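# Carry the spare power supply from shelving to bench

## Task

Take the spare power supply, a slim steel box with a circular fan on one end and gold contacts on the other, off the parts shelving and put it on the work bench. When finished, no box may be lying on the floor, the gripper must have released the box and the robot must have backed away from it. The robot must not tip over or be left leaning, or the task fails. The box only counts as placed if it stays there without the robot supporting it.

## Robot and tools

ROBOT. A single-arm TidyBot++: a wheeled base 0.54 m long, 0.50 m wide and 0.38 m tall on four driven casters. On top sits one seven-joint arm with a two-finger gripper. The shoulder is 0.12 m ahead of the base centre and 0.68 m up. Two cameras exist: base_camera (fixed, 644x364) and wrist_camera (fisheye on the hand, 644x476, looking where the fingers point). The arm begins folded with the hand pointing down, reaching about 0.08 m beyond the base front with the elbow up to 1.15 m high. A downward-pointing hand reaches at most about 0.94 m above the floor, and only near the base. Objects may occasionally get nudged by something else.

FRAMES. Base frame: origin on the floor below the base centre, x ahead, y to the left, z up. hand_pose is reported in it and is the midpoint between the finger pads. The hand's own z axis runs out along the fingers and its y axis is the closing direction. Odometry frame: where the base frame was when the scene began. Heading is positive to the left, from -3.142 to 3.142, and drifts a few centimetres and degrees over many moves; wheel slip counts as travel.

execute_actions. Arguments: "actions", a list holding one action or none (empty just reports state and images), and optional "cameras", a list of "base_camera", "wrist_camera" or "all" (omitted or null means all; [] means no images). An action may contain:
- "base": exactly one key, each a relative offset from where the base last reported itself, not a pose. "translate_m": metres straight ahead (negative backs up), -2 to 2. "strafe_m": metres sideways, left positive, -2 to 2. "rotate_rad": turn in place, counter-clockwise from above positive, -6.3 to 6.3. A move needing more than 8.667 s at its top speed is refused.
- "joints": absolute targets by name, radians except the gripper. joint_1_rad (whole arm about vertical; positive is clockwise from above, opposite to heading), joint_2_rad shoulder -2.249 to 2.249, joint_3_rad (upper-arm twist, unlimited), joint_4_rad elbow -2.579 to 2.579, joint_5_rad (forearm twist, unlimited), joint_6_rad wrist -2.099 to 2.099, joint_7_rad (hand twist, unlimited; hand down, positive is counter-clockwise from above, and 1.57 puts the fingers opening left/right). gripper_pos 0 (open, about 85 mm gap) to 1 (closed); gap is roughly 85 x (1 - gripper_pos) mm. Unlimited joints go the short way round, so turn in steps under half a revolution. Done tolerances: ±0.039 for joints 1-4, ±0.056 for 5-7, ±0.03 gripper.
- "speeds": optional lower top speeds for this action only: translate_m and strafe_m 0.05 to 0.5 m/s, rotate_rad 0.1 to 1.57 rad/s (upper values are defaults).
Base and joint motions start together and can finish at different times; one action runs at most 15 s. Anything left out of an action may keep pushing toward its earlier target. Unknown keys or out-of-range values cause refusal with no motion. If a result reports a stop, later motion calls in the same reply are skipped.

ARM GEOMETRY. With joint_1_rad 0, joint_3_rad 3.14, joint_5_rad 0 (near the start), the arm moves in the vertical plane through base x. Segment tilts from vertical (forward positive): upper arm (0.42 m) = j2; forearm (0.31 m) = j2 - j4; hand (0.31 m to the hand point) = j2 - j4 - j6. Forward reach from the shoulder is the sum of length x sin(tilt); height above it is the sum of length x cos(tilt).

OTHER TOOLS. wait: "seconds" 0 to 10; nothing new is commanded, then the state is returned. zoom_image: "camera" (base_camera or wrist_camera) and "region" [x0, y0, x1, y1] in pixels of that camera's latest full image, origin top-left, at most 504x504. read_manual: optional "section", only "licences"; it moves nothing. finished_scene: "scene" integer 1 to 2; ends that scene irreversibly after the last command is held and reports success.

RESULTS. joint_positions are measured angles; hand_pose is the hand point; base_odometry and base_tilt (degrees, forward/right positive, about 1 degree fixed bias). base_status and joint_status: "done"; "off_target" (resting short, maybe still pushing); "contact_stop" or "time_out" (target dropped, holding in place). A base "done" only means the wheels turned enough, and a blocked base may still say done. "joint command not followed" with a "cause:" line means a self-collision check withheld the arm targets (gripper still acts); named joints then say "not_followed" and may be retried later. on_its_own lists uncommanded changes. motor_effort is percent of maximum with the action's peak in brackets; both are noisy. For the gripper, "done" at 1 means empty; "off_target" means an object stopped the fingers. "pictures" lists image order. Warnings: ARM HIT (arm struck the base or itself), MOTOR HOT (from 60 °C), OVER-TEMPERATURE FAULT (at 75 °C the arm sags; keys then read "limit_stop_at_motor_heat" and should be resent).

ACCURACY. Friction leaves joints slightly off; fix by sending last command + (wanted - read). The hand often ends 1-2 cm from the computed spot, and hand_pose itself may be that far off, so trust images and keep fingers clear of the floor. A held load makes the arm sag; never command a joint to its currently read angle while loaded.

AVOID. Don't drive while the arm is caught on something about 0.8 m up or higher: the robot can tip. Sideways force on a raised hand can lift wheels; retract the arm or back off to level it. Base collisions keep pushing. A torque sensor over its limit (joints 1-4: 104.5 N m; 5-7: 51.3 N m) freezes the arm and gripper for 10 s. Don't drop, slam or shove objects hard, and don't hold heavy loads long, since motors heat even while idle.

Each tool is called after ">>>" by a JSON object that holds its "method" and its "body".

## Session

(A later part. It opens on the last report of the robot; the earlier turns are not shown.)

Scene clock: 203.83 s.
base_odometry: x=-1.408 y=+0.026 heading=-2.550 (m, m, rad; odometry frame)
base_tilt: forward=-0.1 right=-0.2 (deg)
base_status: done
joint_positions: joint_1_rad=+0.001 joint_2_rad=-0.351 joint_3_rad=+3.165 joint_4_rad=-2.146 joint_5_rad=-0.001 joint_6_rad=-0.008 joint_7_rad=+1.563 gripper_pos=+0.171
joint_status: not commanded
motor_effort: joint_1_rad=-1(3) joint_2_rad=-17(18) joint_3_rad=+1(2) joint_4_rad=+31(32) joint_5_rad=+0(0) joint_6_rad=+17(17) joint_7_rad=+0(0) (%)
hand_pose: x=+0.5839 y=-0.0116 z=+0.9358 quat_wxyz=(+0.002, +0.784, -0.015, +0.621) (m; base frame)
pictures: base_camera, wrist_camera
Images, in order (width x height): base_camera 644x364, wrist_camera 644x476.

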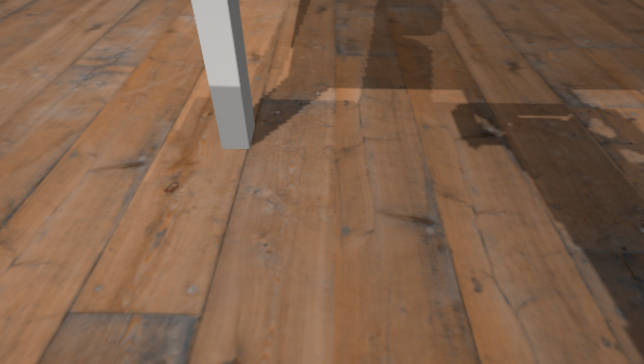

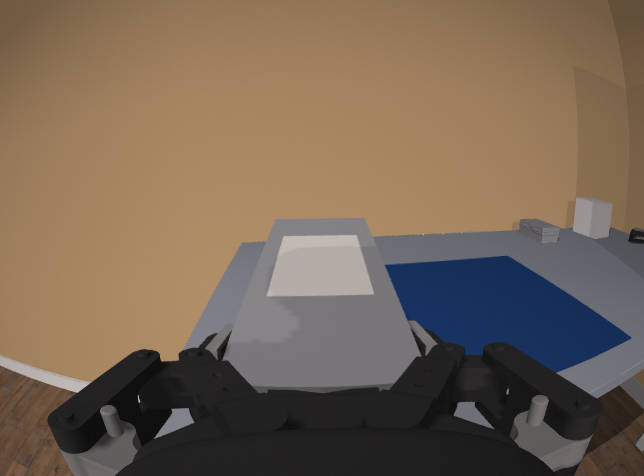

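>>> {"method": "execute_actions", "body": {"actions": [{"base":{"strafe_m":-0.2}}], "cameras": []}}

>>> {"method": "execute_actions", "body": {"actions": [{"base":{"translate_m":0.16}}], "cameras": []}}

>>> {"method": "execute_actions", "body": {"actions": [{"joints":{"joint_2_rad":-0.05,"joint_4_rad":-1.97,"joint_6_rad":0.24}}], "cameras": ["wrist_camera"]}}

>>> {"method": "execute_actions", "body": {"actions": [{"joints":{"joint_2_rad":0.03,"joint_6_rad":0.32}}], "cameras": []}}

>>> {"method": "execute_actions", "body": {"actions": [{"joints":{"joint_2_rad":0.10,"joint_6_rad":0.39}}], "cameras": ["wrist_camera"]}}

Scene clock: 219.30 s.
base_odometry: x=-1.520 y=+0.193 heading=-2.550 (m, m, rad; odometry frame)
base_tilt: forward=+0.0 right=-0.3 (deg)
base_status: done
joint_positions: joint_1_rad=+0.002 joint_2_rad=-0.351 joint_3_rad=+3.166 joint_4_rad=-2.146 joint_5_rad=-0.001 joint_6_rad=-0.008 joint_7_rad=+1.563 gripper_pos=+0.171
joint_status: not commanded
motor_effort: joint_1_rad=-1(3) joint_2_rad=-17(17) joint_3_rad=+1(2) joint_4_rad=+30(31) joint_5_rad=+0(0) joint_6_rad=+17(17) joint_7_rad=+0(1) (%)
hand_pose: x=+0.5839 y=-0.0122 z=+0.9358 quat_wxyz=(+0.002, +0.784, -0.016, +0.621) (m; base frame)
pictures: none
No camera images: the call's "cameras" was empty. Leave "cameras" out to get every camera's image.

Scene clock: 220.80 s.
base_odometry: x=-1.653 y=+0.103 heading=-2.550 (m, m, rad; odometry frame)
base_tilt: forward=+0.0 right=-0.2 (deg)
base_status: done
joint_positions: joint_1_rad=+0.002 joint_2_rad=-0.348 joint_3_rad=+3.166 joint_4_rad=-2.146 joint_5_rad=-0.001 joint_6_rad=-0.006 joint_7_rad=+1.563 gripper_pos=+0.171
joint_status: not commanded
motor_effort: joint_1_rad=+0(0) joint_2_rad=-17(22) joint_3_rad=+1(2) joint_4_rad=+31(32) joint_5_rad=+0(0) joint_6_rad=+17(18) joint_7_rad=+1(1) (%)
hand_pose: x=+0.5846 y=-0.0122 z=+0.9347 quat_wxyz=(+0.002, +0.784, -0.015, +0.620) (m; base frame)
pictures: none
No camera images: the call's "cameras" was empty. Leave "cameras" out to get every camera's image.

Scene clock: 222.57 s.
base_odometry: x=-1.653 y=+0.103 heading=-2.550 (m, m, rad; odometry frame)
base_tilt: forward=+0.0 right=-0.2 (deg)
base_status: not commanded
joint_positions: joint_1_rad=+0.002 joint_2_rad=+0.003 joint_3_rad=+3.166 joint_4_rad=-2.034 joint_5_rad=-0.001 joint_6_rad=+0.130 joint_7_rad=+1.563 gripper_pos=+0.171
joint_status: joint_2_rad off_target (ended at +0.003, target -0.050); joint_4_rad off_target (ended at -2.034, target -1.970); joint_6_rad off_target (ended at +0.130, target +0.240)
motor_effort: joint_1_rad=+0(0) joint_2_rad=-31(34) joint_3_rad=+1(1) joint_4_rad=+29(31) joint_5_rad=+0(0) joint_6_rad=+16(17) joint_7_rad=+1(1) (%)
hand_pose: x=+0.6950 y=-0.0137 z=+0.8586 quat_wxyz=(+0.005, +0.815, -0.014, +0.579) (m; base frame)
pictures: wrist_camera
Images, in order (width x height): wrist_camera 644x476.

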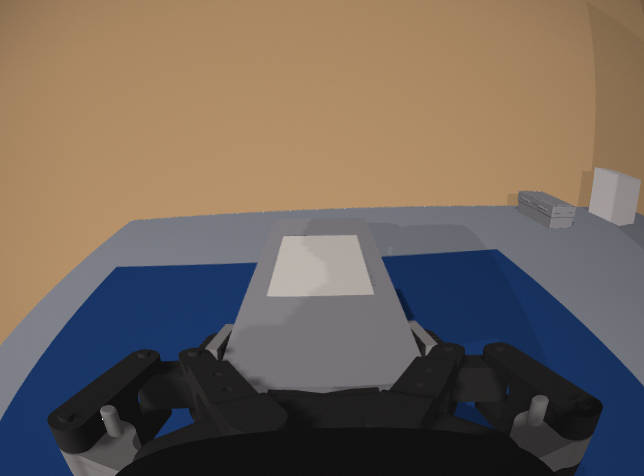

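Scene clock: 223.53 s.
base_odometry: x=-1.653 y=+0.103 heading=-2.550 (m, m, rad; odometry frame)
base_tilt: forward=+0.0 right=-0.2 (deg)
base_status: not commanded
joint_positions: joint_1_rad=+0.002 joint_2_rad=+0.076 joint_3_rad=+3.166 joint_4_rad=-2.031 joint_5_rad=-0.001 joint_6_rad=+0.212 joint_7_rad=+1.563 gripper_pos=+0.171
joint_status: joint_2_rad off_target (ended at +0.076, target +0.030); joint_6_rad off_target (ended at +0.212, target +0.320)
motor_effort: joint_1_rad=+0(0) joint_2_rad=-34(37) joint_3_rad=+1(1) joint_4_rad=+28(30) joint_5_rad=+0(0) joint_6_rad=+17(18) joint_7_rad=+1(1) (%)
hand_pose: x=+0.7164 y=-0.0139 z=+0.8417 quat_wxyz=(+0.006, +0.812, -0.013, +0.584) (m; base frame)
pictures: none
No camera images: the call's "cameras" was empty. Leave "cameras" out to get every camera's image.

Scene clock: 224.47 s.
base_odometry: x=-1.653 y=+0.103 heading=-2.550 (m, m, rad; odometry frame)
base_tilt: forward=+0.0 right=-0.3 (deg)
base_status: not commanded
joint_positions: joint_1_rad=+0.002 joint_2_rad=+0.148 joint_3_rad=+3.166 joint_4_rad=-2.030 joint_5_rad=-0.001 joint_6_rad=+0.282 joint_7_rad=+1.563 gripper_pos=+0.171
joint_status: joint_2_rad off_target (ended at +0.148, target +0.100); joint_6_rad off_target (ended at +0.282, target +0.390)
motor_effort: joint_1_rad=-1(0) joint_2_rad=-36(38) joint_3_rad=+1(1) joint_4_rad=+28(29) joint_5_rad=+0(0) joint_6_rad=+17(18) joint_7_rad=+0(1) (%)
hand_pose: x=+0.7343 y=-0.0141 z=+0.8196 quat_wxyz=(+0.007, +0.812, -0.013, +0.584) (m; base frame)
pictures: wrist_camera
Images, in order (width x height): wrist_camera 644x476.

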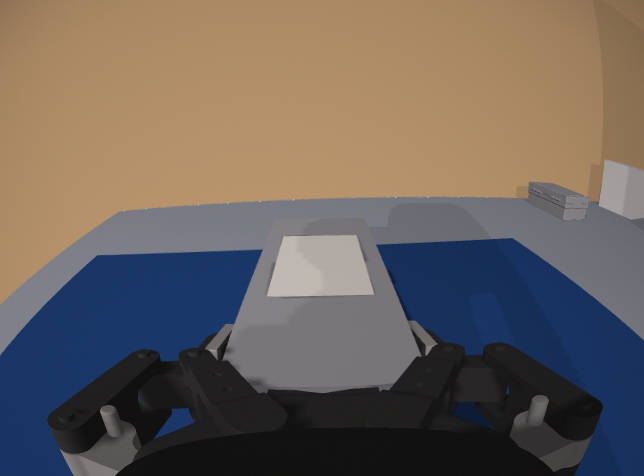

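>>> {"method": "execute_actions", "body": {"actions": [{"joints":{"joint_2_rad":0.17,"joint_6_rad":0.46}}], "cameras": []}}

>>> {"method": "execute_actions", "body": {"actions": [{"joints":{"joint_2_rad":0.23,"joint_6_rad":0.51}}], "cameras": []}}

>>> {"method": "execute_actions", "body": {"actions": [{"joints":{"joint_2_rad":0.28,"joint_6_rad":0.55}}], "cameras": ["wrist_camera"]}}

Scene clock: 230.57 s.
base_odometry: x=-1.653 y=+0.103 heading=-2.550 (m, m, rad; odometry frame)
base_tilt: forward=+0.0 right=-0.2 (deg)
base_status: not commanded
joint_positions: joint_1_rad=+0.002 joint_2_rad=+0.219 joint_3_rad=+3.166 joint_4_rad=-2.028 joint_5_rad=-0.001 joint_6_rad=+0.352 joint_7_rad=+1.563 gripper_pos=+0.171
joint_status: joint_2_rad off_target (ended at +0.219, target +0.170); joint_6_rad off_target (ended at +0.352, target +0.460)
motor_effort: joint_1_rad=+0(0) joint_2_rad=-39(41) joint_3_rad=+1(1) joint_4_rad=+27(28) joint_5_rad=+0(0) joint_6_rad=+17(18) joint_7_rad=+1(0) (%)
hand_pose: x=+0.7507 y=-0.0142 z=+0.7962 quat_wxyz=(+0.007, +0.812, -0.012, +0.583) (m; base frame)
pictures: none
No camera images: the call's "cameras" was empty. Leave "cameras" out to get every camera's image.

Scene clock: 231.33 s.
base_odometry: x=-1.653 y=+0.103 heading=-2.550 (m, m, rad; odometry frame)
base_tilt: forward=+0.0 right=-0.2 (deg)
base_status: not commanded
joint_positions: joint_1_rad=+0.002 joint_2_rad=+0.265 joint_3_rad=+3.166 joint_4_rad=-2.026 joint_5_rad=-0.001 joint_6_rad=+0.409 joint_7_rad=+1.563 gripper_pos=+0.171
joint_status: joint_6_rad off_target (ended at +0.409, target +0.510); the others done
motor_effort: joint_1_rad=+0(0) joint_2_rad=-39(42) joint_3_rad=+1(1) joint_4_rad=+25(27) joint_5_rad=+0(0) joint_6_rad=+16(16) joint_7_rad=+1(1) (%)
hand_pose: x=+0.7621 y=-0.0143 z=+0.7856 quat_wxyz=(+0.008, +0.808, -0.012, +0.589) (m; base frame)
pictures: none
No camera images: the call's "cameras" was empty. Leave "cameras" out to get every camera's image.

Scene clock: 232.10 s.
base_odometry: x=-1.653 y=+0.103 heading=-2.550 (m, m, rad; odometry frame)
base_tilt: forward=+0.0 right=-0.2 (deg)
base_status: not commanded
joint_positions: joint_1_rad=+0.002 joint_2_rad=+0.294 joint_3_rad=+3.166 joint_4_rad=-2.016 joint_5_rad=-0.001 joint_6_rad=+0.459 joint_7_rad=+1.563 gripper_pos=+0.171
joint_status: joint_6_rad off_target (ended at +0.459, target +0.550); the others done
motor_effort: joint_1_rad=+0(0) joint_2_rad=-36(38) joint_3_rad=+1(1) joint_4_rad=+23(25) joint_5_rad=+0(0) joint_6_rad=+14(15) joint_7_rad=+1(1) (%)
hand_pose: x=+0.7726 y=-0.0144 z=+0.7864 quat_wxyz=(+0.008, +0.799, -0.011, +0.601) (m; base frame)
pictures: wrist_camera
Images, in order (width x height): wrist_camera 644x476.

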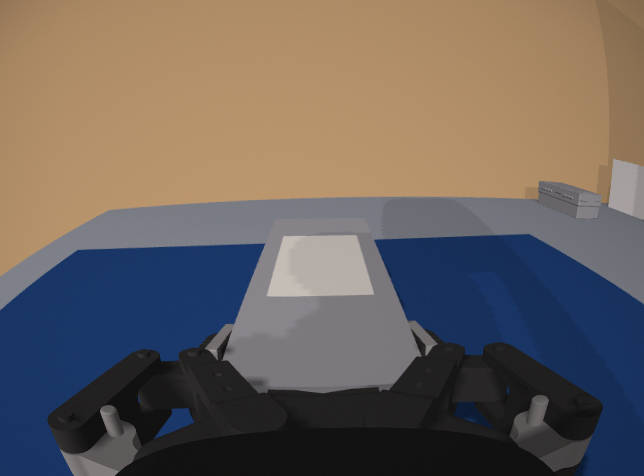

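>>> {"method": "execute_actions", "body": {"actions": [{"joints":{"joint_6_rad":0.36}}], "cameras": []}}

>>> {"method": "execute_actions", "body": {"actions": [{"joints":{"gripper_pos":0}}], "cameras": []}}

>>> {"method": "execute_actions", "body": {"actions": [{"base":{"translate_m":-0.4},"joints":{"joint_2_rad":0.2}}], "cameras": ["wrist_camera"]}}

>>> {"method": "finished_scene", "body": {"scene": 1}}

Scene clock: 240.33 s.
base_odometry: x=-1.653 y=+0.103 heading=-2.550 (m, m, rad; odometry frame)
base_tilt: forward=+0.1 right=-0.3 (deg)
base_status: not commanded
joint_positions: joint_1_rad=+0.002 joint_2_rad=+0.287 joint_3_rad=+3.166 joint_4_rad=-1.987 joint_5_rad=-0.001 joint_6_rad=+0.385 joint_7_rad=+1.563 gripper_pos=+0.171
joint_status: all done
motor_effort: joint_1_rad=-1(2) joint_2_rad=-30(36) joint_3_rad=+0(0) joint_4_rad=+20(23) joint_5_rad=+1(0) joint_6_rad=+10(14) joint_7_rad=+1(1) (%)
hand_pose: x=+0.7737 y=-0.0145 z=+0.7847 quat_wxyz=(+0.008, +0.810, -0.012, +0.586) (m; base frame)
pictures: none
No camera images: the call's "cameras" was empty. Leave "cameras" out to get every camera's image.

Scene clock: 241.47 s.
base_odometry: x=-1.653 y=+0.103 heading=-2.550 (m, m, rad; odometry frame)
base_tilt: forward=+0.0 right=-0.2 (deg)
base_status: not commanded
joint_positions: joint_1_rad=+0.002 joint_2_rad=+0.287 joint_3_rad=+3.166 joint_4_rad=-1.979 joint_5_rad=-0.001 joint_6_rad=+0.385 joint_7_rad=+1.563 gripper_pos=+0.000
joint_status: all done
motor_effort: joint_1_rad=+0(2) joint_2_rad=-30(32) joint_3_rad=+1(0) joint_4_rad=+18(20) joint_5_rad=+0(1) joint_6_rad=+7(10) joint_7_rad=+1(1) (%)
hand_pose: x=+0.7761 y=-0.0145 z=+0.7889 quat_wxyz=(+0.008, +0.808, -0.012, +0.589) (m; base frame)
pictures: none
No camera images: the call's "cameras" was empty. Leave "cameras" out to get every camera's image.

Scene clock: 245.63 s.
base_odometry: x=-1.346 y=+0.310 heading=-2.545 (m, m, rad; odometry frame)
base_tilt: forward=+0.0 right=-0.1 (deg)
base_status: translate_m time_out (by the wheels' count: -0.370 of -0.400)
joint_positions: joint_1_rad=+0.000 joint_2_rad=+0.197 joint_3_rad=+3.164 joint_4_rad=-1.974 joint_5_rad=-0.003 joint_6_rad=+0.384 joint_7_rad=+1.563 gripper_pos=+0.000
joint_status: all done
motor_effort: joint_1_rad=+0(11) joint_2_rad=-29(43) joint_3_rad=+1(7) joint_4_rad=+19(24) joint_5_rad=+0(1) joint_6_rad=+8(9) joint_7_rad=+0(1) (%)
hand_pose: x=+0.7649 y=-0.0122 z=+0.8500 quat_wxyz=(+0.006, +0.779, -0.011, +0.627) (m; base frame)
pictures: wrist_camera
Images, in order (width x height): wrist_camera 644x476.

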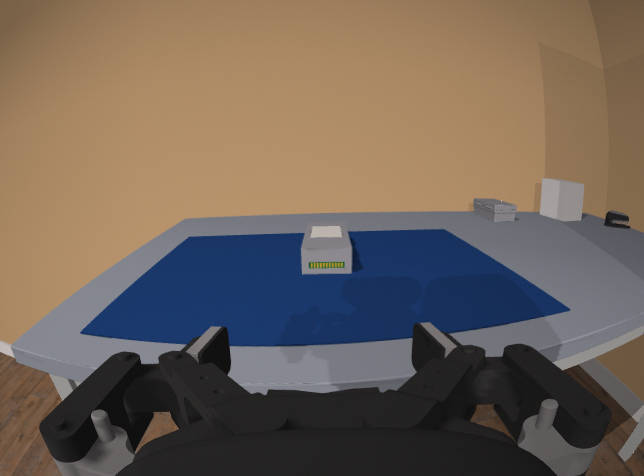

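not run: a stop came earlier in this reply.

>>> {"method": "execute_actions", "body": {"actions": [{"joints":{"joint_6_rad":0.5}}]}}

not run: a stop came earlier in this reply.

>>> {"method": "execute_actions", "body": {"actions": [{"base":{"translate_m":0.04}}], "cameras": []}}

>>> {"method": "finished_scene", "body": {"scene": 1}}

Scene clock: 251.57 s.
base_odometry: x=-1.379 y=+0.287 heading=-2.545 (m, m, rad; odometry frame)
base_tilt: forward=+0.0 right=-0.2 (deg)
base_status: done
joint_positions: joint_1_rad=+0.000 joint_2_rad=+0.200 joint_3_rad=+3.164 joint_4_rad=-1.974 joint_5_rad=-0.003 joint_6_rad=+0.384 joint_7_rad=+1.563 gripper_pos=+0.000
joint_status: not commanded
motor_effort: joint_1_rad=-1(1) joint_2_rad=-28(30) joint_3_rad=+1(0) joint_4_rad=+19(20) joint_5_rad=+0(0) joint_6_rad=+7(8) joint_7_rad=+0(1) (%)
hand_pose: x=+0.7656 y=-0.0122 z=+0.8482 quat_wxyz=(+0.006, +0.780, -0.011, +0.626) (m; base frame)
pictures: none
No camera images: the call's "cameras" was empty. Leave "cameras" out to get every camera's image.

The scene is finished: the task was done.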